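# Move the long cardboard box from desk to counter

## Task

Pick up the long cardboard box sitting on the desk and set it down lying on the counter located behind the shelving unit, with no part of it overhanging the counter edge. The stacked cartons must stay undisturbed. The robot must not tip over or be left leaning, or the attempt fails. The box has to rest there by itself at the end; it does not count if the robot is still holding or propping it.

## Robot and tools

ROBOT. A Hello Robot Stretch 3: a two-wheeled base (0.33 m long, 0.34 m wide), a lift that rides up and down a mast, and one telescoping arm that reaches out to the robot's RIGHT side, ending in a wrist (yaw, pitch, roll) and a two-finger gripper. The base cannot slide sideways, so to move the gripper forward or back you drive the base. Turning in place pivots about the wheel midpoint, 0.05 m behind the front edge; with arm retracted and wrist folded the swept radius is 0.28 m, and an unfolded level wrist reaches past that.

FRAMES. Base frame: origin on the floor between the drive wheels, x ahead, y to the left, z up. hand_pose is reported in it, at the point where closed fingertips meet. The odometry frame is the base frame where the scene began; heading is positive to the left, -3.142 to 3.142, and counts wheel slip as motion.

execute_actions takes "actions", a list run in order; an empty list just returns the current state and pictures. Each action may hold "robot", "steps" (integer 1 to 450 control steps, 30 per second, default 1) and "until". {"steps": n} by itself simply waits. If any action is invalid or out of range the whole call is rejected and nothing new runs.

"robot" is one command object, a list of up to 8 commands executed one after the other (each starts after the previous one finishes "done"; {"pause_s": s} waits up to 15 s), or {"stop": true} which brakes everything and clears the queue. A command may contain:
- "base": exactly one of {"translate_m": d} (a straight drive, an offset in metres from where the base is when that command begins, positive forward, |d| at most 1) or {"rotate_rad": d} (an in-place turn, offset in radians, positive counter-clockwise seen from above, |d| at most 3.2).
- "joints": absolute targets by name, any subset; unnamed joints keep their existing targets. Ranges: lift_m 0 to 1.1 (arm height, m); arm_m 0 to 0.52 (extension, m); wrist_yaw_rad -1.345 to 4.42 (0 along the arm, positive swings toward the front, 3.0 folds over the base); wrist_pitch_rad -1.57 to 0.451 (0 level, negative tips fingers down); wrist_roll_rad -2.911 to 2.911; gripper_m -0.089 to 0.179 (larger is wider; the real fingertip gap is about 0.007 m less when nearly shut and 0.025 m less when fully open, zero below 0.007); head_pan_rad -3.953 to 1.73 (0 ahead, positive left, -1.57 looks along the arm); head_tilt_rad -1.53 to 0.419 (negative looks down).
- "contact_limits": {"arm_m": e}, effort percent 1 to 100 at which the arm's motion halts; lower is gentler, too low stops at once. It lasts until the next arm_m command.
Motions continue across later actions and while you think. A new command overrides at once: named goals change, the rest of any old queue is dropped.

"until" (only with "steps") ends the action early when all its conditions hold. {"robot": {"status": "ended"}} waits until nothing is moving and no queue runs. Fields such as lift_m, lift_m_goal, lift_m_status, base_status, translate_m, heading, refusals, queue, queue_left take [op, value] with "=", "!=", "<", "<=", ">", ">=", or a status word. {"any": {"status": "ended"}} fires when any single motion ends.

zoom_image: "camera" is head_camera, nav_camera or wrist_camera; "region" is [x0, y0, x1, y1] in pixels of that camera's latest image, top-left origin, at most 504 by 504. It returns a closer look.

finished_scene: "scene" is the current scene's number. Call only after every motion has settled and the box rests on its own; it cannot be reversed.

RESULTS. Each result is a snapshot plus one picture per camera. base_status shows progress like (translate_m +0.12 of +0.30). joint_status words: moving, done (within tolerance), off_target (stalled short, may still push), contact_stop (pushed into something; lift or arm then go slack), time_out, stopped, not_commanded, torque_fault (a wrist servo shut off for 10 s, limp, commands refused). Lines starting "refused:", "dropped:" or "replaced:" explain rejected goals, cut-off queues, or how an overridden motion ended. robot.on_its_own reports goals the robot changed itself, slack or switched-off joints, unusual resting effort, and base lean. motor_effort is percent, positive toward higher values. base_tilt is degrees, positive leaning forward/right. lidar_m gives 12 distances in 30-degree sectors counter-clockwise from straight ahead, in a plane 0.17 m high. wrist_depth_mm and head_depth_mm are 7x7 grids of median depths.

PRACTICAL NOTES. The base runs fast (0.30 m/s, 1.9 rad/s) only with lift_m under 0.30, arm_m under 0.03 and wrist_yaw_rad above 2.54; otherwise 0.10 m/s and 0.63 rad/s. Fold or unfold the wrist only with lift_m between 0.32 and 0.95, pitch -0.4, roll near 0; folded, the lift may go down to 0.25. With yaw under -0.4 keep pitch at -0.5 or lower. To grip, command gripper_m below the object's width; to let go, open at least 0.02 beyond the touching value. Neither reading nor status proves a grasp; check the cameras. Avoid tipping: pushing with the gripper higher than about 0.45 m, repeating a push after a contact_stop, driving while holding or pressing something fixed, and snagging furniture (especially reversing) can all topple the robot. If it leans, reverse the last move in small steps, free the gripper, and lower lift_m near 0.2. Avoid dropping, slamming or shoving the box, keep clear of the stacked cartons, and make sure everything has ended before finishing.

Each tool is called after ">>>" as name([rows], argument=value, ...), one row to a line, values as JSON.

## Session

>>> execute_actions(actions=[])

Scene clock: 0.00 s.
robot.base_odometry: x=+0.000 y=+0.000 heading=+0.000 (m, m, rad; robot's odometry frame)
robot.turned_by_wheels: +0.000 (rad since the last result)
robot.turned_by_imu: +0.000 (rad since the last result)
robot.base_tilt: forward=-1.1 right=-0.1 (deg)
robot.lidar_m: 1.94 1.60 1.98 1.97 0.92 0.71 0.70 0.71 1.04 1.80 1.90 1.58
robot.head_depth_mm: 1797 1817 1840 1870 1896 1387 1929 / 1814 1816 1835 1896 1909 1363 1957 / 1838 1851 1863 1904 1936 1299 1963 / 1848 1880 1894 1925 1939 1309 1976 / 1859 1875 1898 1934 1961 1351 1983 / 1880 1903 1924 1943 1975 1340 1981 / 1897 1916 1945 1979 1978 1397 1648
robot.base_status: not_commanded
robot.joint_positions: lift_m=+0.379 arm_m=+0.002 wrist_yaw_rad=+3.112 wrist_pitch_rad=-0.422 wrist_roll_rad=+0.016 gripper_m=+0.037 head_pan_rad=-0.002 head_tilt_rad=-0.008
robot.joint_goals: lift_m=+0.379 arm_m=+0.002 wrist_yaw_rad=+3.112 wrist_pitch_rad=-0.422 wrist_roll_rad=+0.016 gripper_m=+0.037 head_pan_rad=-0.002 head_tilt_rad=-0.008
robot.joint_status: lift_m=not_commanded arm_m=not_commanded wrist_yaw_rad=not_commanded wrist_pitch_rad=not_commanded wrist_roll_rad=not_commanded gripper_m=not_commanded head_pan_rad=not_commanded head_tilt_rad=not_commanded
robot.measured_speeds: translate_m=+0.000 rotate_rad=+0.000 lift_m=+0.000 arm_m=+0.000 wrist_yaw_rad=+0.000 wrist_pitch_rad=+0.000 wrist_roll_rad=+0.000 head_pan_rad=+0.000 head_tilt_rad=+0.000
robot: refusals=0 queue=idle queue_left=0
robot.motor_effort: left_wheel=+0 right_wheel=-1 lift_m=+34 arm_m=+0 wrist_yaw_rad=+0 wrist_pitch_rad=+8 wrist_roll_rad=+0 gripper_m=+0 head_pan_rad=+1 head_tilt_rad=+1 (%)
robot.hand_pose: x=-0.0146 y=+0.0767 z=+0.3905 quat_wxyz=(+0.160, +0.699, +0.137, +0.684) (m; robot's base frame)
robot.wrist_depth_mm: 878 - - - - - - / 801 - - - - - - / 802 964 - - - - - / 764 801 - 835 850 881 909 / 665 674 - 687 719 723 740 / 565 576 - 593 592 621 618 / 495 514 - 547 522 537 546
pictures: head_camera (sideways: a quarter turn clockwise sets it upright), nav_camera (sideways: a quarter turn counterclockwise sets it upright), wrist_camera
Images, in order (width x height): head_camera 896x504, nav_camera 672x504, wrist_camera 644x364.

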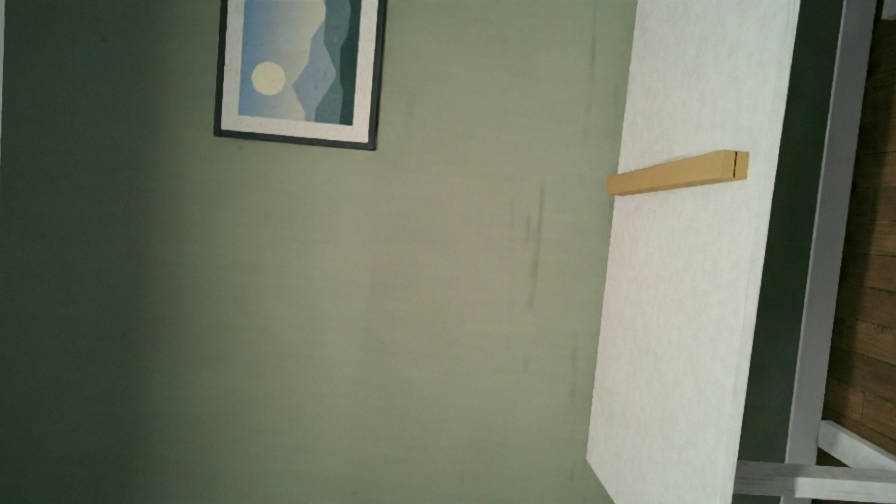

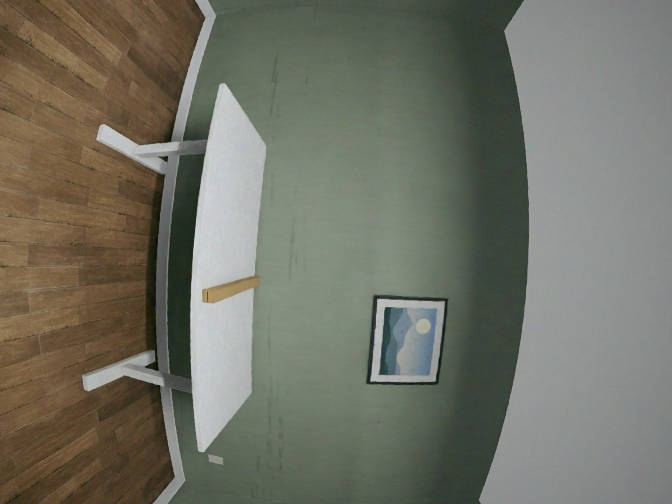

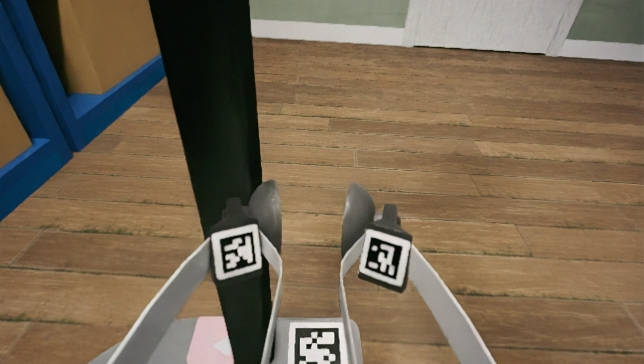

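>>> execute_actions([
  {"robot":{"joints":{"head_pan_rad":-3.14,"head_tilt_rad":-0.4}},"steps":200,"until":{"robot":{"status":"ended"}}},
])

>>> execute_actions([
  {"robot":{"joints":{"head_pan_rad":-2.0,"head_tilt_rad":-0.4}},"steps":200,"until":{"robot":{"status":"ended"}}},
])

>>> execute_actions([
  {"robot":{"joints":{"head_pan_rad":1.73,"head_tilt_rad":-0.4}},"steps":200,"until":{"robot":{"status":"ended"}}},
])

Scene clock: 3.70 s.
robot.base_odometry: x=+0.000 y=+0.000 heading=+0.000 (m, m, rad; robot's odometry frame)
robot.turned_by_wheels: +0.000 (rad since the last result)
robot.turned_by_imu: +0.000 (rad since the last result)
robot.base_tilt: forward=-1.1 right=-0.1 (deg)
robot.lidar_m: 1.94 1.60 1.98 1.97 0.92 0.71 0.70 0.70 1.04 1.80 1.90 1.59
robot.head_depth_mm: 912 606 634 689 1239 996 1003 / 921 612 644 693 1249 988 1014 / 933 620 650 704 1265 983 1253 / 939 621 660 711 1247 976 1271 / 786 629 668 717 1140 991 1232 / 571 618 674 744 825 926 1050 / 569 619 681 741 929 969 1107
robot.base_status: not_commanded
robot.joint_positions: lift_m=+0.379 arm_m=+0.002 wrist_yaw_rad=+3.112 wrist_pitch_rad=-0.422 wrist_roll_rad=+0.016 gripper_m=+0.037 head_pan_rad=-3.133 head_tilt_rad=-0.395
robot.joint_goals: lift_m=+0.379 arm_m=+0.002 wrist_yaw_rad=+3.112 wrist_pitch_rad=-0.422 wrist_roll_rad=+0.016 gripper_m=+0.037 head_pan_rad=-3.140 head_tilt_rad=-0.400
robot.joint_status: lift_m=not_commanded arm_m=not_commanded wrist_yaw_rad=not_commanded wrist_pitch_rad=not_commanded wrist_roll_rad=not_commanded gripper_m=not_commanded head_pan_rad=done head_tilt_rad=done
robot.measured_speeds: translate_m=+0.000 rotate_rad=+0.000 lift_m=+0.000 arm_m=+0.000 wrist_yaw_rad=+0.000 wrist_pitch_rad=+0.000 wrist_roll_rad=+0.000 head_pan_rad=+0.000 head_tilt_rad=+0.000
robot: refusals=0 queue=done queue_left=0
robot.motor_effort: left_wheel=+0(1) right_wheel=-1(1) lift_m=+34(33) arm_m=+0(0) wrist_yaw_rad=+1(1) wrist_pitch_rad=+8(8) wrist_roll_rad=+0(0) gripper_m=+0(1) head_pan_rad=-4(47) head_tilt_rad=-1(21) (%)
robot.hand_pose: x=-0.0146 y=+0.0767 z=+0.3905 quat_wxyz=(+0.160, +0.699, +0.137, +0.684) (m; robot's base frame)
robot.wrist_depth_mm: 860 - - - - - - / 809 - - - - - - / 795 965 - - - - - / 753 815 - 848 856 881 900 / 659 668 - 688 718 723 739 / 571 583 - 596 589 623 624 / 502 518 - 553 523 534 541
pictures: head_camera (sideways: a quarter turn clockwise sets it upright), nav_camera (sideways: a quarter turn counterclockwise sets it upright), wrist_camera
camera_calibration (this result's frames):
head_camera: T_world_to_cam=[[0.429487, 0.0646089, -0.900759, 1.19078], [0.0477429, -0.997667, -0.0487958, 0.0627158], [-0.90181, -0.0220477, -0.431569, 0.521407], [0, 0, 0, 1]] pos_world=[-0.0442093, -0.0028699, 1.30069]
nav_camera: T_world_to_cam=[[-0.404071, -0.0747702, 0.911667, -1.14667], [-0.0124108, 0.99701, 0.0762689, -0.0455801], [-0.914643, 0.0195036, -0.403791, 0.489584], [0, 0, 0, 1]] pos_world=[-0.0161085, -0.0498419, 1.24655]
wrist_camera: T_world_to_cam=[[0.999624, -0.0199505, 0.0188131, 0.00792473], [0.00238781, -0.620129, -0.784496, 0.378592], [0.0273176, 0.784246, -0.619848, 0.349401], [0, 0, 0, 1]] pos_world=[-0.0183706, -0.0390824, 0.51343]
Images, in order (width x height): head_camera 896x504, nav_camera 672x504, wrist_camera 644x364.

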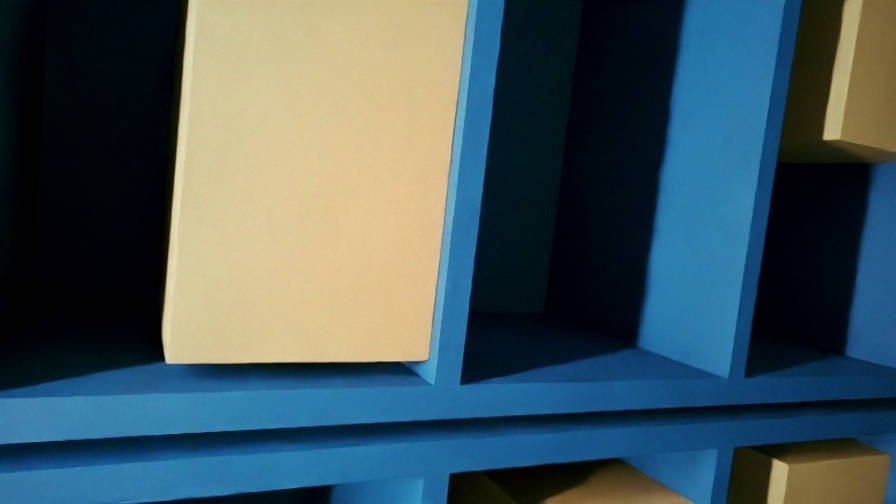

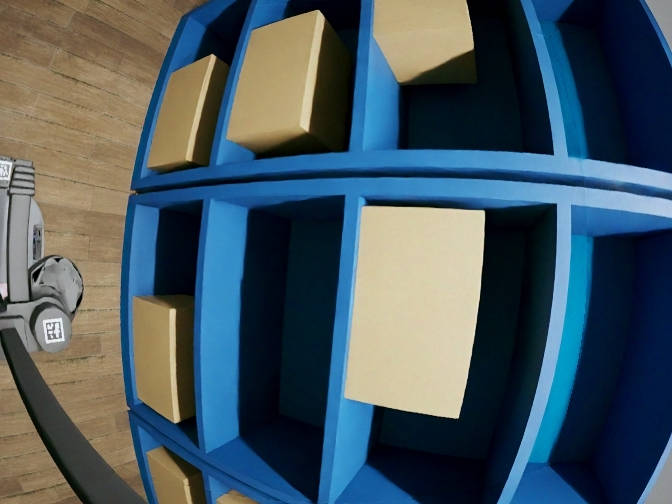

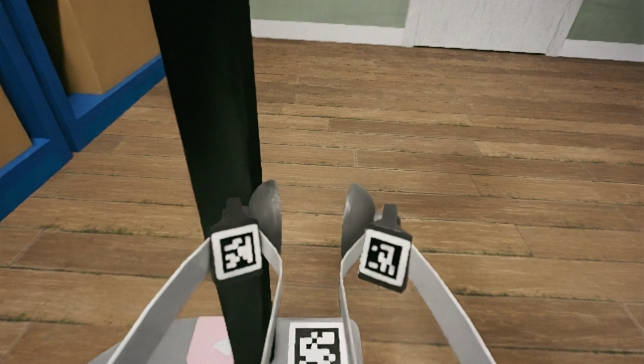

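Scene clock: 4.83 s.
robot.base_odometry: x=+0.000 y=+0.000 heading=+0.000 (m, m, rad; robot's odometry frame)
robot.turned_by_wheels: +0.000 (rad since the last result)
robot.turned_by_imu: +0.000 (rad since the last result)
robot.base_tilt: forward=-1.1 right=-0.1 (deg)
robot.lidar_m: 1.94 1.60 1.98 1.97 0.92 0.71 0.70 0.71 1.04 1.80 1.90 1.59
robot.head_depth_mm: 1096 1056 1041 1450 1103 1195 1174 / 1655 1190 1254 1437 1467 1581 1336 / 1668 1819 2002 2185 1906 1620 1363 / 1622 1762 1920 2138 2127 1657 1352 / 1563 1701 1843 2031 2087 1641 1336 / 1519 1635 1770 1961 2063 1619 1327 / 1471 1587 1723 1878 1968 1610 1321
robot.base_status: not_commanded
robot.joint_positions: lift_m=+0.379 arm_m=+0.002 wrist_yaw_rad=+3.112 wrist_pitch_rad=-0.422 wrist_roll_rad=+0.016 gripper_m=+0.037 head_pan_rad=-2.007 head_tilt_rad=-0.395
robot.joint_goals: lift_m=+0.379 arm_m=+0.002 wrist_yaw_rad=+3.112 wrist_pitch_rad=-0.422 wrist_roll_rad=+0.016 gripper_m=+0.037 head_pan_rad=-2.000 head_tilt_rad=-0.400
robot.joint_status: lift_m=not_commanded arm_m=not_commanded wrist_yaw_rad=not_commanded wrist_pitch_rad=not_commanded wrist_roll_rad=not_commanded gripper_m=not_commanded head_pan_rad=done head_tilt_rad=done
robot.measured_speeds: translate_m=+0.000 rotate_rad=+0.000 lift_m=+0.000 arm_m=+0.000 wrist_yaw_rad=+0.000 wrist_pitch_rad=+0.000 wrist_roll_rad=+0.000 head_pan_rad=+0.000 head_tilt_rad=+0.000
robot: refusals=0 queue=done queue_left=0
robot.motor_effort: left_wheel=+0(0) right_wheel=-1(1) lift_m=+33(33) arm_m=+0(0) wrist_yaw_rad=+1(1) wrist_pitch_rad=+8(8) wrist_roll_rad=+0(0) gripper_m=+0(0) head_pan_rad=+4(47) head_tilt_rad=-1(2) (%)
robot.hand_pose: x=-0.0146 y=+0.0767 z=+0.3905 quat_wxyz=(+0.160, +0.699, +0.137, +0.684) (m; robot's base frame)
robot.wrist_depth_mm: 880 - - - - - - / 799 - - - - - - / 793 974 - - - - - / 758 806 - 861 864 894 916 / 665 664 - 702 723 730 741 / 565 576 - 589 596 616 633 / 498 515 - 540 526 536 540
pictures: head_camera (sideways: a quarter turn clockwise sets it upright), nav_camera (sideways: a quarter turn counterclockwise sets it upright), wrist_camera
camera_calibration (this result's frames):
head_camera: T_world_to_cam=[[0.126672, 0.415436, -0.900759, 1.19263], [0.920952, -0.386609, -0.0487958, 0.0573892], [-0.368513, -0.823375, -0.431569, 0.518154], [0, 0, 0, 1]] pos_world=[-0.0129782, -0.0466399, 1.30069]
nav_camera: T_world_to_cam=[[-0.106555, -0.396876, 0.911667, -1.14849], [-0.905141, 0.418213, 0.0762689, -0.0401344], [-0.41154, -0.81706, -0.403791, 0.486515], [0, 0, 0, 1]] pos_world=[0.0415168, -0.04151, 1.24655]
wrist_camera: T_world_to_cam=[[0.999624, -0.0199506, 0.0188132, 0.00792465], [0.0023878, -0.620129, -0.784496, 0.378592], [0.0273178, 0.784246, -0.619849, 0.349401], [0, 0, 0, 1]] pos_world=[-0.0183705, -0.0390824, 0.51343]
Images, in order (width x height): head_camera 896x504, nav_camera 672x504, wrist_camera 644x364.

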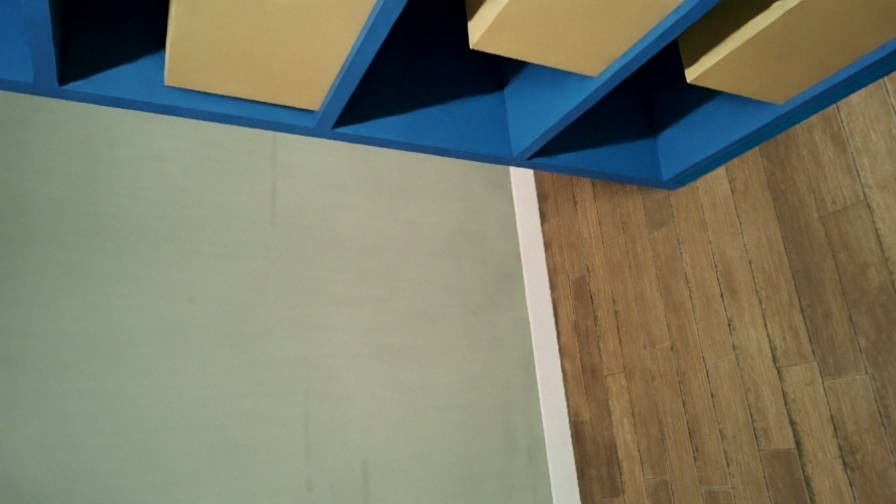

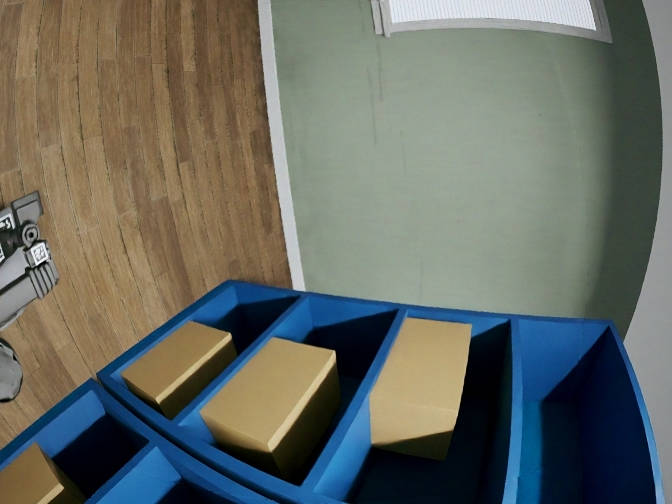

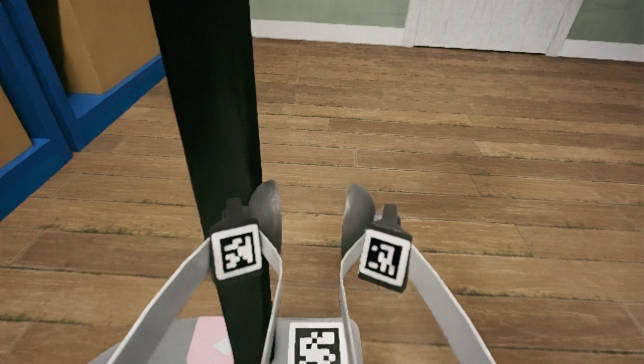

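Scene clock: 7.07 s.
robot.base_odometry: x=+0.000 y=+0.000 heading=+0.000 (m, m, rad; robot's odometry frame)
robot.turned_by_wheels: +0.000 (rad since the last result)
robot.turned_by_imu: +0.000 (rad since the last result)
robot.base_tilt: forward=-1.1 right=-0.2 (deg)
robot.lidar_m: 1.94 1.60 1.98 1.97 0.93 0.71 0.70 0.71 1.04 1.80 1.90 1.59
robot.head_depth_mm: 1610 1723 1851 2020 2123 1699 1386 / 1640 1770 1910 2104 2172 1690 1370 / 1683 1833 1986 2155 2165 1668 1363 / 1728 1877 2030 2232 2124 1651 1352 / 1784 1926 2026 2200 2083 1626 1353 / 1451 1433 1701 1812 1936 1618 1332 / - - - - - - -
robot.base_status: not_commanded
robot.joint_positions: lift_m=+0.379 arm_m=+0.002 wrist_yaw_rad=+3.112 wrist_pitch_rad=-0.422 wrist_roll_rad=+0.016 gripper_m=+0.037 head_pan_rad=+1.721 head_tilt_rad=-0.395
robot.joint_goals: lift_m=+0.379 arm_m=+0.002 wrist_yaw_rad=+3.112 wrist_pitch_rad=-0.422 wrist_roll_rad=+0.016 gripper_m=+0.037 head_pan_rad=+1.730 head_tilt_rad=-0.400
robot.joint_status: lift_m=not_commanded arm_m=not_commanded wrist_yaw_rad=not_commanded wrist_pitch_rad=not_commanded wrist_roll_rad=not_commanded gripper_m=not_commanded head_pan_rad=done head_tilt_rad=done
robot.measured_speeds: translate_m=+0.000 rotate_rad=+0.000 lift_m=+0.000 arm_m=+0.000 wrist_yaw_rad=+0.000 wrist_pitch_rad=+0.000 wrist_roll_rad=+0.000 head_pan_rad=+0.000 head_tilt_rad=+0.000
robot: refusals=0 queue=done queue_left=0
robot.motor_effort: left_wheel=+0(0) right_wheel=-1(1) lift_m=+34(33) arm_m=+0(0) wrist_yaw_rad=+1(1) wrist_pitch_rad=+8(8) wrist_roll_rad=+0(0) gripper_m=-1(0) head_pan_rad=+4(47) head_tilt_rad=-2(2) (%)
robot.hand_pose: x=-0.0146 y=+0.0767 z=+0.3905 quat_wxyz=(+0.160, +0.699, +0.137, +0.684) (m; robot's base frame)
robot.wrist_depth_mm: 892 - - - - - - / 810 - - - - - - / 803 955 - - - - - / 764 807 - 845 876 894 915 / 658 673 - 695 730 733 742 / 571 581 - 592 598 615 636 / 501 517 - 549 531 538 541
pictures: head_camera (sideways: a quarter turn clockwise sets it upright), nav_camera (sideways: a quarter turn counterclockwise sets it upright), wrist_camera
camera_calibration (this result's frames):
head_camera: T_world_to_cam=[[0.124283, -0.416157, -0.900759, 1.19265], [-0.981075, -0.187377, -0.0487958, 0.0689916], [-0.148475, 0.889777, -0.431569, 0.516812], [0, 0, 0, 1]] pos_world=[-0.00380662, 0.0494077, 1.30069]
nav_camera: T_world_to_cam=[[-0.130775, 0.389566, 0.911667, -1.14834], [0.985387, 0.152303, 0.0762689, -0.0516667], [-0.109137, 0.908318, -0.403791, 0.48467], [0, 0, 0, 1]] pos_world=[-0.0463668, 0.0149889, 1.24655]
wrist_camera: T_world_to_cam=[[0.999624, -0.0199506, 0.0188128, 0.00792483], [0.00238757, -0.620129, -0.784496, 0.378592], [0.0273175, 0.784246, -0.619848, 0.349401], [0, 0, 0, 1]] pos_world=[-0.0183705, -0.0390824, 0.51343]
Images, in order (width x height): head_camera 896x504, nav_camera 672x504, wrist_camera 644x364.

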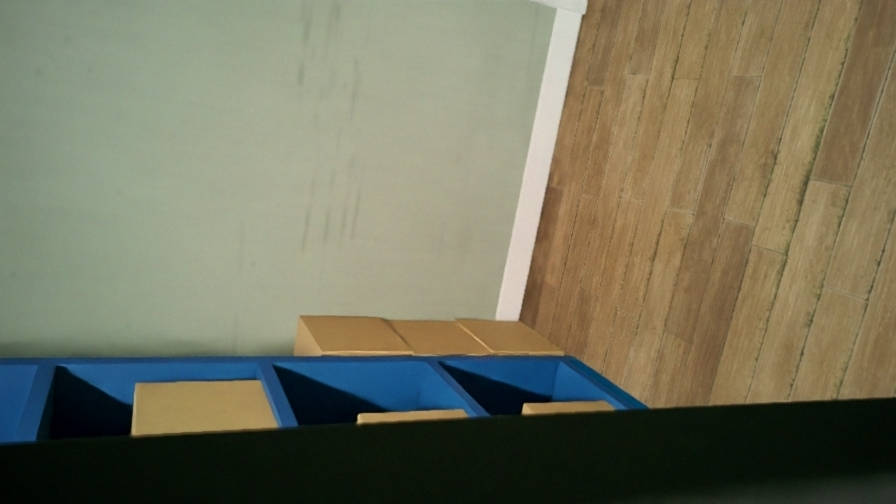

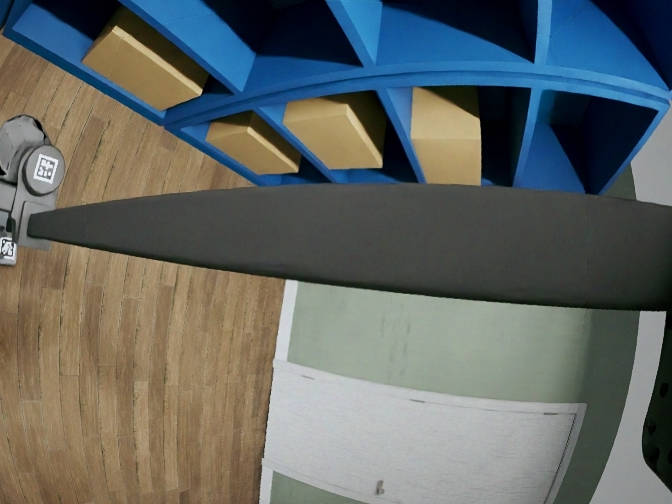

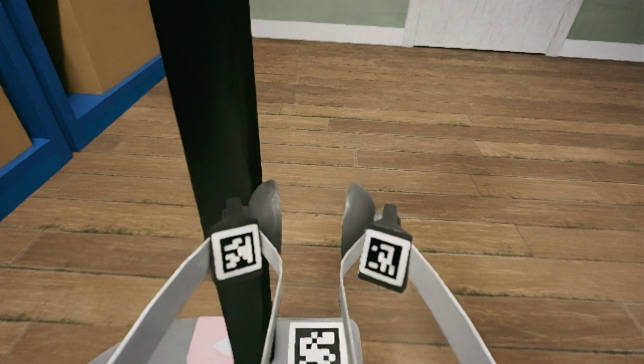

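>>> execute_actions([
  {"robot":[{"joints":{"lift_m":0.28,"head_pan_rad":-1.57,"head_tilt_rad":-0.8}},{"base":{"rotate_rad":-0.18}},{"base":{"translate_m":0.95}},{"base":{"rotate_rad":1.75}},{"joints":{"lift_m":0.9}},{"joints":{"wrist_yaw_rad":0.0,"gripper_m":0.12}},{"joints":{"lift_m":1.08,"wrist_pitch_rad":-1.57,"arm_m":0.2}}],"steps":450,"until":{"robot":{"status":"ended"}}},
  {"steps":450,"until":{"robot":{"status":"ended"}}},
])

Scene clock: 24.73 s.
robot.base_odometry: x=+0.935 y=-0.170 heading=+1.570 (m, m, rad; robot's odometry frame)
robot.turned_by_wheels: +1.570 (rad since the last result)
robot.turned_by_imu: +1.581 (rad since the last result)
robot.base_tilt: forward=-1.1 right=+0.0 (deg)
robot.lidar_m: 2.06 2.18 1.67 1.62 1.73 1.72 1.69 0.72 1.01 0.99 0.91 0.88
robot.head_depth_mm: 834 956 926 764 651 567 527 / 846 974 919 758 647 563 523 / 858 989 881 721 630 550 518 / 870 1003 903 732 608 531 522 / 886 1012 896 745 635 556 1093 / 896 1023 891 738 630 552 1123 / 912 1029 885 734 628 560 1121
robot.base_status: done (rotate_rad +1.7497 of +1.7500)
robot.joint_positions: lift_m=+0.528 arm_m=+0.002 wrist_yaw_rad=+3.112 wrist_pitch_rad=-0.423 wrist_roll_rad=+0.016 gripper_m=+0.037 head_pan_rad=-1.564 head_tilt_rad=-0.791
robot.joint_goals: lift_m=+0.528 arm_m=+0.002 wrist_yaw_rad=+3.112 wrist_pitch_rad=-0.423 wrist_roll_rad=+0.016 gripper_m=+0.037 head_pan_rad=-1.570 head_tilt_rad=-0.800
robot.joint_status: lift_m=contact_stop arm_m=not_commanded wrist_yaw_rad=not_commanded wrist_pitch_rad=not_commanded wrist_roll_rad=not_commanded gripper_m=not_commanded head_pan_rad=done head_tilt_rad=done
robot.measured_speeds: translate_m=+0.000 rotate_rad=+0.002 lift_m=-0.007 arm_m=+0.000 wrist_yaw_rad=+0.000 wrist_pitch_rad=+0.000 wrist_roll_rad=+0.000 head_pan_rad=+0.000 head_tilt_rad=+0.000
robot: refusals=0 queue=dropped queue_left=0
robot.on_its_own: lift_m is slack since a contact_stop, until your next command for it (your +0.900 is given up)
robot.motor_effort: left_wheel=-7(15) right_wheel=+5(9) lift_m=+38(74) arm_m=+0(1) wrist_yaw_rad=+0(1) wrist_pitch_rad=+9(9) wrist_roll_rad=+0(0) gripper_m=+0(1) head_pan_rad=-3(48) head_tilt_rad=-4(23) (%)
robot.hand_pose: x=-0.0147 y=+0.0766 z=+0.5395 quat_wxyz=(+0.160, +0.699, +0.137, +0.684) (m; robot's base frame)
robot.wrist_depth_mm: - - - - - - - / - - - - - - - / - - - - - - - / - - - - - - - / 861 882 - 892 916 951 965 / 734 756 - 761 758 798 806 / 645 654 649 673 678 685 702
pictures: head_camera (sideways: a quarter turn clockwise sets it upright), nav_camera (sideways: a quarter turn counterclockwise sets it upright), wrist_camera
dropped: robot: command 4 of its queue: lift_m: contact_stop
camera_calibration (this result's frames):
head_camera: T_world_to_cam=[[-0.0661955, 0.744013, -0.664878, 0.886308], [0.997628, 0.0619686, -0.0299799, 0.0324047], [0.0188962, -0.665285, -0.74635, 0.925294], [0, 0, 0, 1]] pos_world=[0.00885723, -0.0458485, 1.28085]
nav_camera: T_world_to_cam=[[0.076442, -0.724789, 0.684717, -0.853725], [-0.996818, -0.0399836, 0.0689615, -0.0300238], [-0.0226051, -0.68781, -0.725539, 0.902728], [0, 0, 0, 1]] pos_world=[0.0557384, 0.000934337, 1.24159]
wrist_camera: T_world_to_cam=[[0.99963, -0.0195981, 0.0188544, 0.00514405], [0.00261261, -0.620889, -0.783894, 0.495156], [0.0270693, 0.783653, -0.620608, 0.442276], [0, 0, 0, 1]] pos_world=[-0.0184079, -0.039053, 0.662533]
Images, in order (width x height): head_camera 896x504, nav_camera 672x504, wrist_camera 644x364.

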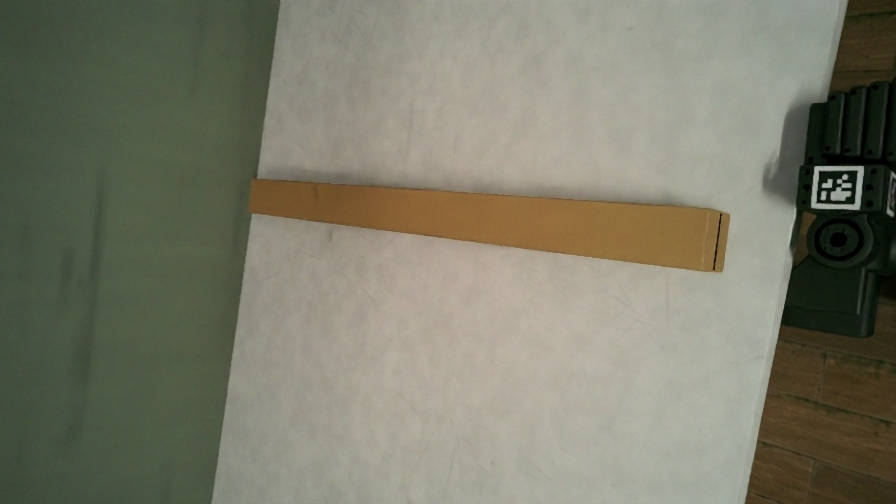

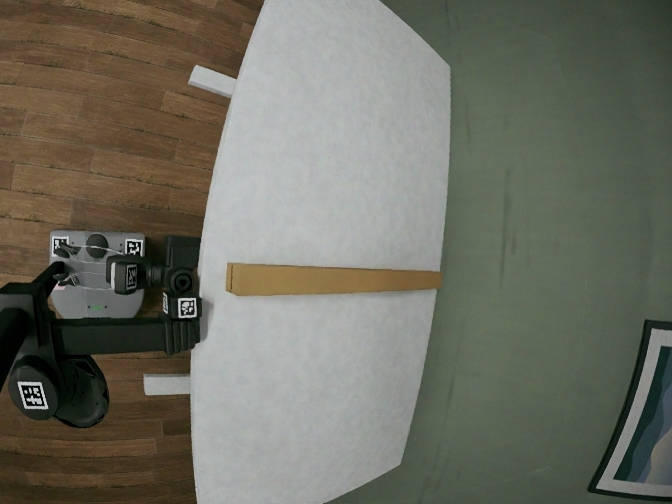

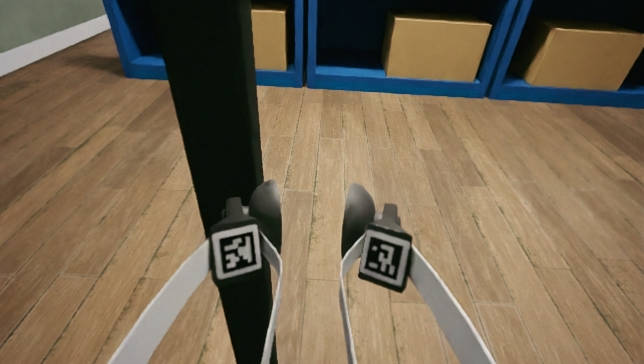

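>>> execute_actions([
  {"robot":[{"joints":{"lift_m":0.48}},{"base":{"rotate_rad":-0.9}},{"joints":{"lift_m":0.93}},{"base":{"rotate_rad":0.9},"joints":{"wrist_yaw_rad":0.0,"gripper_m":0.12}},{"joints":{"lift_m":1.08,"wrist_pitch_rad":-1.57,"arm_m":0.3}}],"steps":450,"until":{"robot":{"status":"ended"}}},
  {"steps":450,"until":{"robot":{"status":"ended"}}},
])

Scene clock: 40.03 s.
robot.base_odometry: x=+0.935 y=-0.170 heading=+1.570 (m, m, rad; robot's odometry frame)
robot.turned_by_wheels: +0.000 (rad since the last result)
robot.turned_by_imu: -0.002 (rad since the last result)
robot.base_tilt: forward=-1.1 right=-0.1 (deg)
robot.lidar_m: 2.07 2.18 1.67 1.61 1.73 1.72 1.69 0.72 1.01 0.99 0.91 0.87
robot.head_depth_mm: 834 958 925 763 650 566 527 / 839 981 947 759 647 564 1094 / - - 881 722 630 551 1102 / 869 1009 904 730 608 531 1113 / 884 1016 900 742 635 555 1109 / 896 1017 887 740 633 552 1123 / 912 1028 885 733 629 559 1116
robot.base_status: done (rotate_rad +0.8998 of +0.9000)
robot.joint_positions: lift_m=+1.079 arm_m=+0.300 wrist_yaw_rad=+0.001 wrist_pitch_rad=-1.565 wrist_roll_rad=+0.016 gripper_m=+0.120 head_pan_rad=-1.564 head_tilt_rad=-0.791
robot.joint_goals: lift_m=+1.080 arm_m=+0.300 wrist_yaw_rad=+0.000 wrist_pitch_rad=-1.570 wrist_roll_rad=+0.016 gripper_m=+0.120 head_pan_rad=-1.570 head_tilt_rad=-0.800
robot.joint_status: lift_m=done arm_m=done wrist_yaw_rad=done wrist_pitch_rad=done wrist_roll_rad=not_commanded gripper_m=done head_pan_rad=done head_tilt_rad=done
robot.measured_speeds: translate_m=+0.000 rotate_rad=+0.000 lift_m=+0.000 arm_m=+0.000 wrist_yaw_rad=+0.000 wrist_pitch_rad=+0.000 wrist_roll_rad=+0.000 head_pan_rad=+0.000 head_tilt_rad=+0.000
robot: refusals=0 queue=done queue_left=0
robot.motor_effort: left_wheel=-5(11) right_wheel=+3(5) lift_m=+47(47) arm_m=+3(2) wrist_yaw_rad=-1(2) wrist_pitch_rad=-3(10) wrist_roll_rad=+0(0) gripper_m=+0(83) head_pan_rad=-3(3) head_tilt_rad=-3(3) (%)
robot.hand_pose: x=-0.0217 y=-0.4220 z=+0.9616 quat_wxyz=(+0.498, +0.495, -0.505, -0.503) (m; robot's base frame)
robot.wrist_depth_mm: 360 362 368 326 373 372 374 / 371 375 379 336 383 383 388 / 385 389 389 347 398 399 398 / 401 405 402 403 407 414 416 / 411 415 421 418 424 427 433 / 428 435 436 393 440 445 450 / - - - - 459 466 464
pictures: head_camera (sideways: a quarter turn clockwise sets it upright), nav_camera (sideways: a quarter turn counterclockwise sets it upright), wrist_camera
camera_calibration (this result's frames):
head_camera: T_world_to_cam=[[-0.066195, 0.744013, -0.664878, 0.886308], [0.997628, 0.061968, -0.0299799, 0.0324047], [0.0188958, -0.665285, -0.74635, 0.925293], [0, 0, 0, 1]] pos_world=[0.0088572, -0.0458485, 1.28085]
nav_camera: T_world_to_cam=[[0.0764416, -0.724789, 0.684717, -0.853725], [-0.996818, -0.039983, 0.0689615, -0.0300238], [-0.0226055, -0.68781, -0.725539, 0.902728], [0, 0, 0, 1]] pos_world=[0.0557384, 0.0009343, 1.24159]
wrist_camera: T_world_to_cam=[[-0.999771, -0.0213976, -0.000657864, -0.0308753], [-0.0209355, 0.970836, 0.238828, 0.204272], [-0.00447167, 0.238787, -0.971062, 1.20149], [0, 0, 0, 1]] pos_world=[-0.021219, -0.485874, 1.11791]
Images, in order (width x height): head_camera 896x504, nav_camera 672x504, wrist_camera 644x364.

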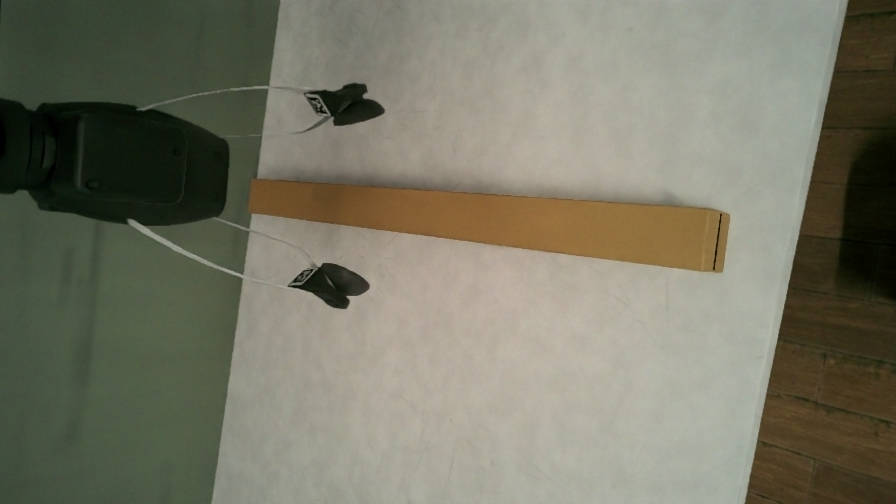

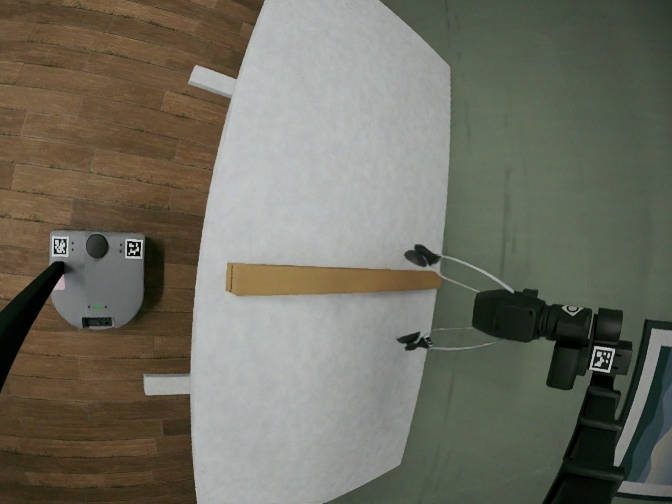

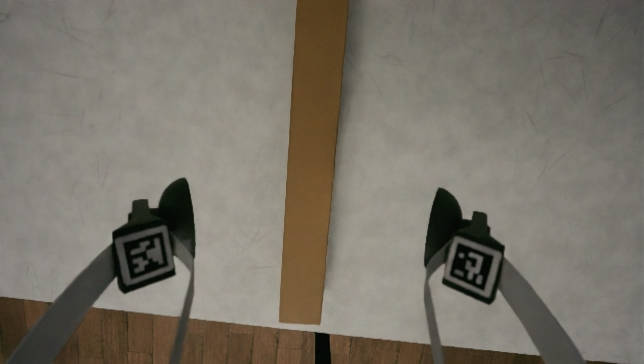

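>>> execute_actions([
  {"robot":[{"joints":{"arm_m":0.43,"lift_m":0.95}},{"joints":{"lift_m":0.872}}],"steps":450,"until":{"robot":{"status":"ended"}}},
])

Scene clock: 44.77 s.
robot.base_odometry: x=+0.935 y=-0.170 heading=+1.570 (m, m, rad; robot's odometry frame)
robot.turned_by_wheels: +0.000 (rad since the last result)
robot.turned_by_imu: -0.001 (rad since the last result)
robot.base_tilt: forward=-1.1 right=+0.0 (deg)
robot.lidar_m: 2.06 2.18 1.67 1.62 1.73 1.72 1.69 0.72 1.01 0.99 0.91 0.87
robot.head_depth_mm: 830 - - - 642 565 527 / 827 - 918 757 646 565 1090 / 847 - 860 719 631 550 1103 / 870 1005 902 723 607 530 1113 / 884 1014 894 742 635 555 1114 / 900 1019 892 739 631 554 1121 / 912 1032 884 735 628 560 1116
robot.base_status: done (rotate_rad +0.8998 of +0.9000)
robot.joint_positions: lift_m=+0.873 arm_m=+0.430 wrist_yaw_rad=+0.001 wrist_pitch_rad=-1.566 wrist_roll_rad=+0.016 gripper_m=+0.120 head_pan_rad=-1.564 head_tilt_rad=-0.791
robot.joint_goals: lift_m=+0.872 arm_m=+0.430 wrist_yaw_rad=+0.000 wrist_pitch_rad=-1.570 wrist_roll_rad=+0.016 gripper_m=+0.120 head_pan_rad=-1.570 head_tilt_rad=-0.800
robot.joint_status: lift_m=done arm_m=done wrist_yaw_rad=done wrist_pitch_rad=done wrist_roll_rad=not_commanded gripper_m=done head_pan_rad=done head_tilt_rad=done
robot.measured_speeds: translate_m=+0.000 rotate_rad=+0.000 lift_m=+0.000 arm_m=+0.000 wrist_yaw_rad=+0.000 wrist_pitch_rad=+0.000 wrist_roll_rad=+0.000 head_pan_rad=+0.000 head_tilt_rad=+0.000
robot: refusals=0 queue=done queue_left=0
robot.motor_effort: left_wheel=-5(5) right_wheel=+3(3) lift_m=+12(49) arm_m=+3(3) wrist_yaw_rad=-1(1) wrist_pitch_rad=-2(3) wrist_roll_rad=+0(0) gripper_m=+0(0) head_pan_rad=-3(3) head_tilt_rad=-2(3) (%)
robot.hand_pose: x=-0.0217 y=-0.5519 z=+0.7551 quat_wxyz=(+0.497, +0.495, -0.505, -0.503) (m; robot's base frame)
robot.wrist_depth_mm: 172 173 174 129 176 177 178 / 178 180 180 133 181 183 184 / 184 185 186 138 188 190 191 / 191 191 193 143 194 196 198 / 198 197 200 148 202 205 207 / 204 208 208 155 210 213 214 / 214 215 217 160 220 220 224
pictures: head_camera (sideways: a quarter turn clockwise sets it upright), nav_camera (sideways: a quarter turn counterclockwise sets it upright), wrist_camera
camera_calibration (this result's frames):
head_camera: T_world_to_cam=[[-0.066195, 0.744013, -0.664878, 0.886308], [0.997628, 0.061968, -0.0299799, 0.0324047], [0.0188958, -0.665285, -0.74635, 0.925294], [0, 0, 0, 1]] pos_world=[0.0088572, -0.0458485, 1.28085]
nav_camera: T_world_to_cam=[[0.0764416, -0.724789, 0.684717, -0.853725], [-0.996818, -0.039983, 0.0689615, -0.0300238], [-0.0226055, -0.68781, -0.725539, 0.902728], [0, 0, 0, 1]] pos_world=[0.0557384, 0.000934307, 1.24159]
wrist_camera: T_world_to_cam=[[-0.999771, -0.0213848, -0.000672059, -0.0337711], [-0.0209233, 0.970671, 0.239499, 0.379014], [-0.00446929, 0.239459, -0.970896, 1.03227], [0, 0, 0, 1]] pos_world=[-0.0212196, -0.615805, 0.911426]
Images, in order (width x height): head_camera 896x504, nav_camera 672x504, wrist_camera 644x364.

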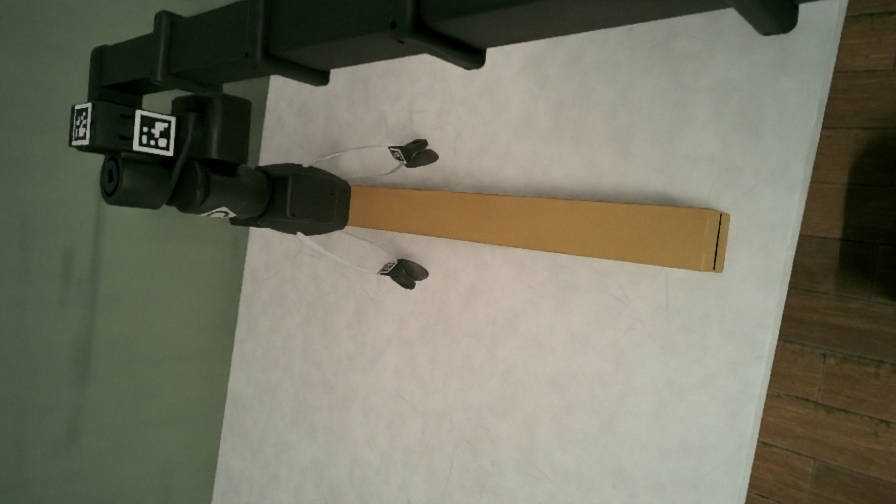

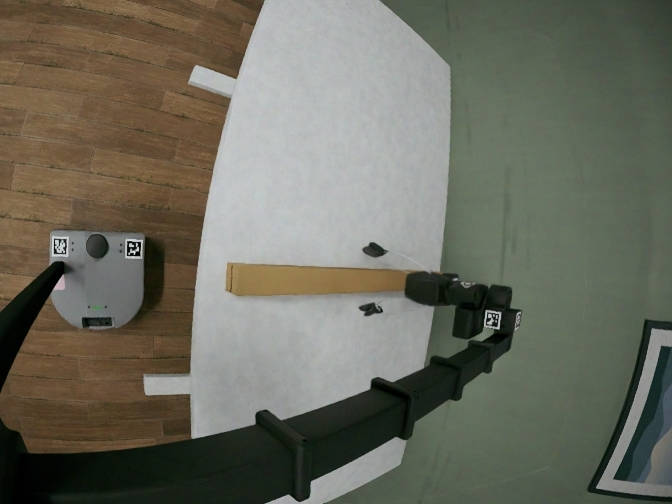

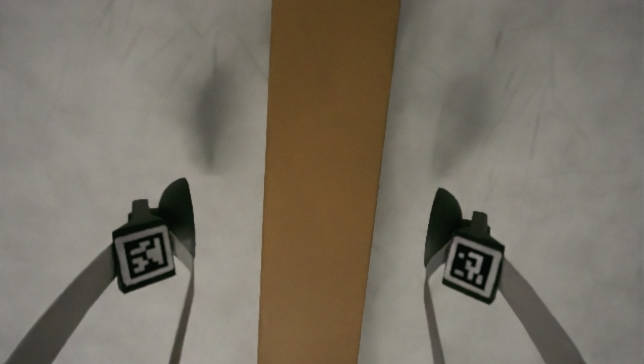

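>>> execute_actions([
  {"robot":[{"joints":{"lift_m":0.865}},{"joints":{"gripper_m":0.0}},{"pause_s":0.5},{"joints":{"lift_m":1.0}}],"steps":450,"until":{"robot":{"status":"ended"}}},
])

Scene clock: 50.10 s.
robot.base_odometry: x=+0.935 y=-0.170 heading=+1.570 (m, m, rad; robot's odometry frame)
robot.turned_by_wheels: +0.000 (rad since the last result)
robot.turned_by_imu: -0.001 (rad since the last result)
robot.base_tilt: forward=-1.1 right=+0.0 (deg)
robot.lidar_m: 2.07 2.18 1.68 1.62 1.73 1.72 1.69 0.72 1.01 0.99 0.91 0.87
robot.head_depth_mm: 850 956 924 764 649 565 527 / 880 972 918 759 647 564 1091 / - - 641 539 617 559 1104 / 870 1011 875 712 445 549 1112 / 883 1017 895 744 635 555 1109 / 897 1021 890 738 631 553 1126 / 911 1025 882 734 628 560 1119
robot.base_status: done (rotate_rad +0.8998 of +0.9000)
robot.joint_positions: lift_m=+0.999 arm_m=+0.430 wrist_yaw_rad=+0.001 wrist_pitch_rad=-1.566 wrist_roll_rad=+0.016 gripper_m=+0.001 head_pan_rad=-1.564 head_tilt_rad=-0.791
robot.joint_goals: lift_m=+1.000 arm_m=+0.430 wrist_yaw_rad=+0.000 wrist_pitch_rad=-1.570 wrist_roll_rad=+0.016 gripper_m=+0.000 head_pan_rad=-1.570 head_tilt_rad=-0.800
robot.joint_status: lift_m=done arm_m=done wrist_yaw_rad=done wrist_pitch_rad=done wrist_roll_rad=not_commanded gripper_m=done head_pan_rad=done head_tilt_rad=done
robot.measured_speeds: translate_m=+0.000 rotate_rad=+0.000 lift_m=+0.000 arm_m=+0.000 wrist_yaw_rad=+0.000 wrist_pitch_rad=+0.000 wrist_roll_rad=+0.000 head_pan_rad=+0.000 head_tilt_rad=+0.000
robot: refusals=0 queue=done queue_left=0
robot.motor_effort: left_wheel=-5(5) right_wheel=+3(3) lift_m=+48(52) arm_m=+2(3) wrist_yaw_rad=+0(1) wrist_pitch_rad=-2(3) wrist_roll_rad=+0(0) gripper_m=-20(96) head_pan_rad=-3(3) head_tilt_rad=-2(3) (%)
robot.hand_pose: x=-0.0217 y=-0.5519 z=+0.8816 quat_wxyz=(+0.497, +0.495, -0.505, -0.503) (m; robot's base frame)
robot.wrist_depth_mm: 287 290 289 118 293 295 298 / 297 298 297 122 305 307 307 / 307 309 310 126 312 317 320 / 321 321 320 130 326 328 332 / 330 332 136 136 338 340 344 / 346 343 346 141 355 356 360 / 358 358 357 147 364 370 373
pictures: head_camera (sideways: a quarter turn clockwise sets it upright), nav_camera (sideways: a quarter turn counterclockwise sets it upright), wrist_camera
camera_calibration (this result's frames):
head_camera: T_world_to_cam=[[-0.0661949, 0.744013, -0.664878, 0.886308], [0.997628, 0.0619679, -0.0299799, 0.0324047], [0.0188957, -0.665285, -0.74635, 0.925293], [0, 0, 0, 1]] pos_world=[0.00885719, -0.0458485, 1.28085]
nav_camera: T_world_to_cam=[[0.0764415, -0.724789, 0.684717, -0.853725], [-0.996818, -0.0399829, 0.0689615, -0.0300238], [-0.0226056, -0.68781, -0.725539, 0.902728], [0, 0, 0, 1]] pos_world=[0.0557384, 0.000934287, 1.24159]
wrist_camera: T_world_to_cam=[[-0.999771, -0.0213845, -0.000672054, -0.033686], [-0.0209231, 0.970671, 0.239499, 0.348735], [-0.00446923, 0.239458, -0.970896, 1.15502], [0, 0, 0, 1]] pos_world=[-0.0212196, -0.615807, 1.03786]
Images, in order (width x height): head_camera 896x504, nav_camera 672x504, wrist_camera 644x364.

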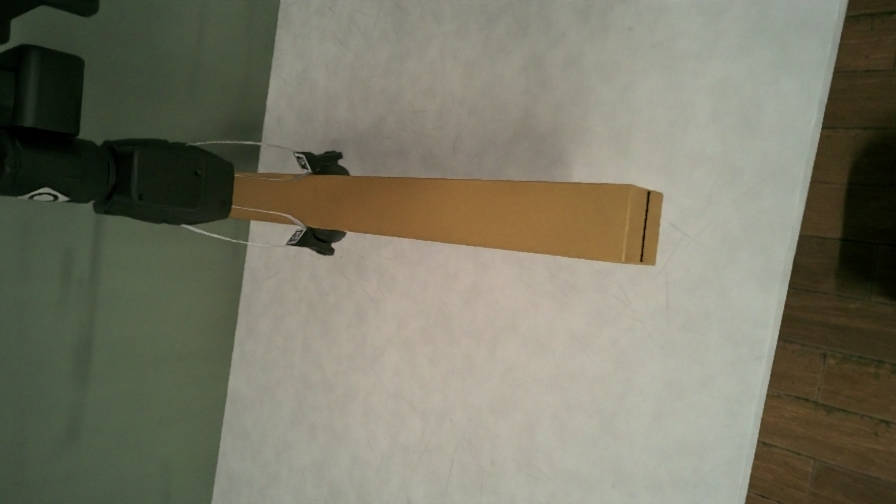

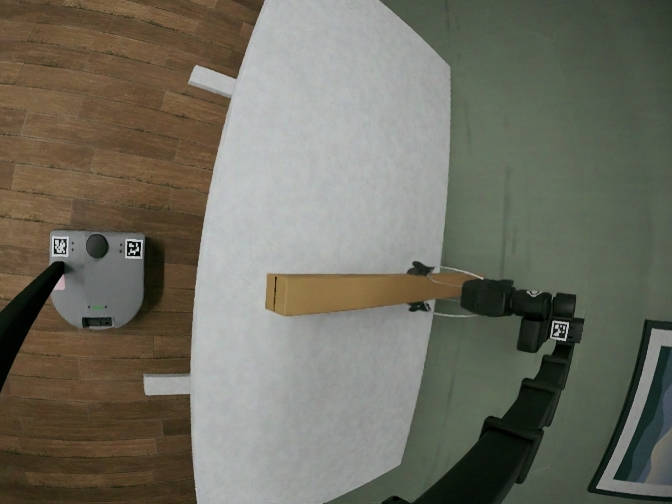

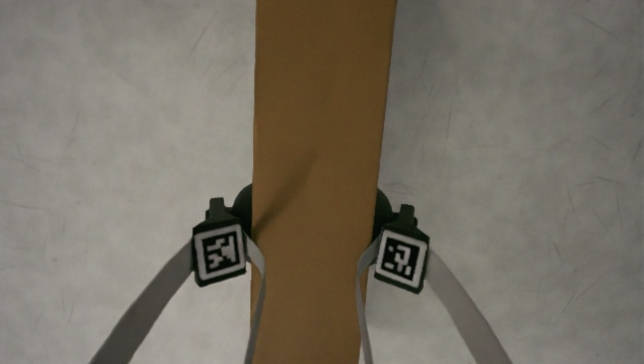

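>>> execute_actions([
  {"robot":[{"joints":{"wrist_roll_rad":1.587,"lift_m":1.05}},{"joints":{"arm_m":0.03}}],"steps":450,"until":{"robot":{"status":"ended"}}},
])

Scene clock: 59.97 s.
robot.base_odometry: x=+0.935 y=-0.170 heading=+1.570 (m, m, rad; robot's odometry frame)
robot.turned_by_wheels: +0.000 (rad since the last result)
robot.turned_by_imu: -0.001 (rad since the last result)
robot.base_tilt: forward=-1.1 right=-0.1 (deg)
robot.lidar_m: 2.06 2.17 1.67 1.62 1.73 1.72 1.68 0.72 1.01 0.99 0.91 0.87
robot.head_depth_mm: - - - - - 324 503 / - - - - - 324 1086 / 849 994 - - - - 1100 / 872 1005 903 787 - 319 1097 / 888 1014 899 762 633 318 1108 / 898 1016 886 738 631 316 1105 / 913 1024 884 733 629 317 1120
robot.base_status: done (rotate_rad +0.8998 of +0.9000)
robot.joint_positions: lift_m=+1.049 arm_m=+0.030 wrist_yaw_rad=+0.001 wrist_pitch_rad=-1.566 wrist_roll_rad=+1.584 gripper_m=+0.001 head_pan_rad=-1.564 head_tilt_rad=-0.791
robot.joint_goals: lift_m=+1.050 arm_m=+0.030 wrist_yaw_rad=+0.000 wrist_pitch_rad=-1.570 wrist_roll_rad=+1.587 gripper_m=+0.000 head_pan_rad=-1.570 head_tilt_rad=-0.800
robot.joint_status: lift_m=done arm_m=done wrist_yaw_rad=done wrist_pitch_rad=done wrist_roll_rad=done gripper_m=done head_pan_rad=done head_tilt_rad=done
robot.measured_speeds: translate_m=+0.000 rotate_rad=+0.000 lift_m=+0.000 arm_m=+0.000 wrist_yaw_rad=+0.000 wrist_pitch_rad=+0.000 wrist_roll_rad=+0.000 head_pan_rad=+0.000 head_tilt_rad=+0.000
robot: refusals=0 queue=done queue_left=0
robot.motor_effort: left_wheel=-5(5) right_wheel=+2(3) lift_m=+48(48) arm_m=-3(5) wrist_yaw_rad=+0(0) wrist_pitch_rad=-2(2) wrist_roll_rad=+1(3) gripper_m=-20(20) head_pan_rad=-3(4) head_tilt_rad=-4(3) (%)
robot.hand_pose: x=-0.0216 y=-0.1521 z=+0.9316 quat_wxyz=(-0.004, -0.005, -0.709, -0.706) (m; robot's base frame)
robot.wrist_depth_mm: 337 334 334 118 - - 991 / 350 348 346 122 124 - - / 362 363 359 126 - - - / 377 377 375 130 - - - / 395 392 136 136 - - - / 406 412 410 141 - - - / 431 429 424 147 - - -
pictures: head_camera (sideways: a quarter turn clockwise sets it upright), nav_camera (sideways: a quarter turn counterclockwise sets it upright), wrist_camera
camera_calibration (this result's frames):
head_camera: T_world_to_cam=[[-0.0661949, 0.744013, -0.664878, 0.886308], [0.997628, 0.0619679, -0.0299799, 0.0324047], [0.0188957, -0.665285, -0.74635, 0.925293], [0, 0, 0, 1]] pos_world=[0.00885719, -0.0458485, 1.28085]
nav_camera: T_world_to_cam=[[0.0764415, -0.724789, 0.684717, -0.853725], [-0.996818, -0.0399829, 0.0689615, -0.0300238], [-0.0226056, -0.68781, -0.725539, 0.902728], [0, 0, 0, 1]] pos_world=[0.0557384, 0.000934294, 1.24159]
wrist_camera: T_world_to_cam=[[-0.0243316, 0.999687, -0.00574519, 0.156022], [0.969813, 0.0249985, 0.242564, -0.176614], [0.242632, 0.00033023, -0.970118, 1.07608], [0, 0, 0, 1]] pos_world=[-0.0860117, -0.151914, 1.08766]
Images, in order (width x height): head_camera 896x504, nav_camera 672x504, wrist_camera 644x364.

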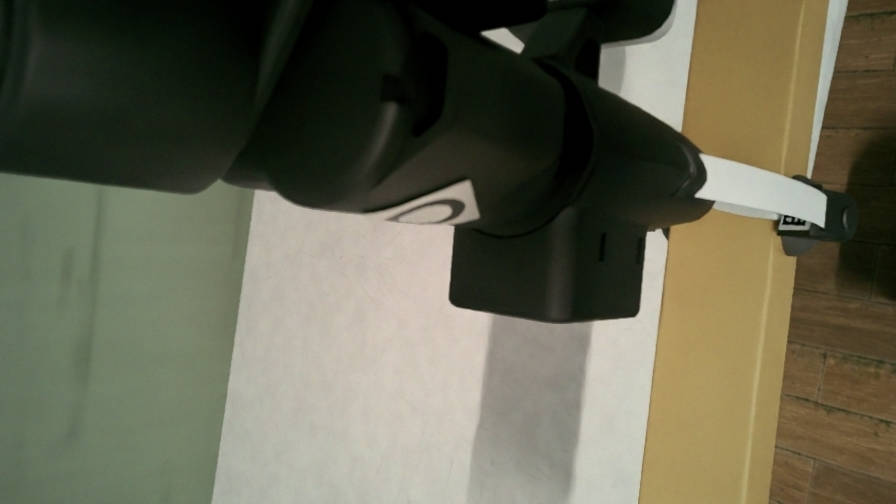

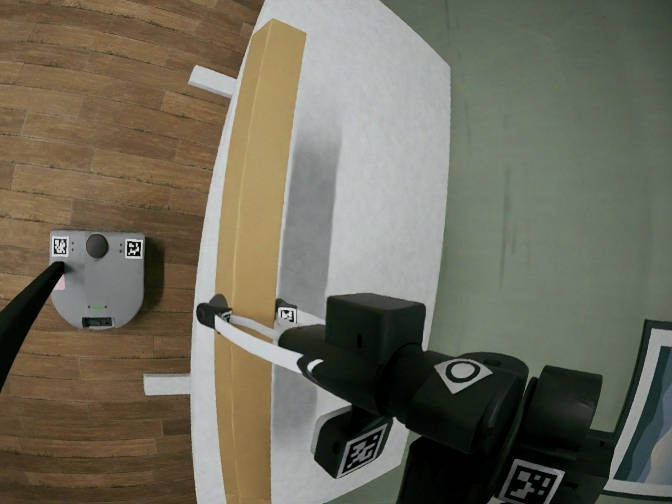

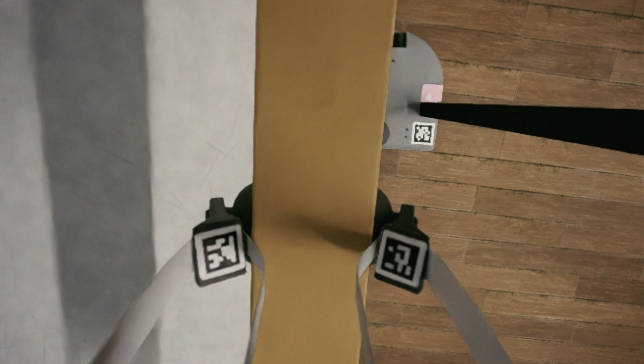

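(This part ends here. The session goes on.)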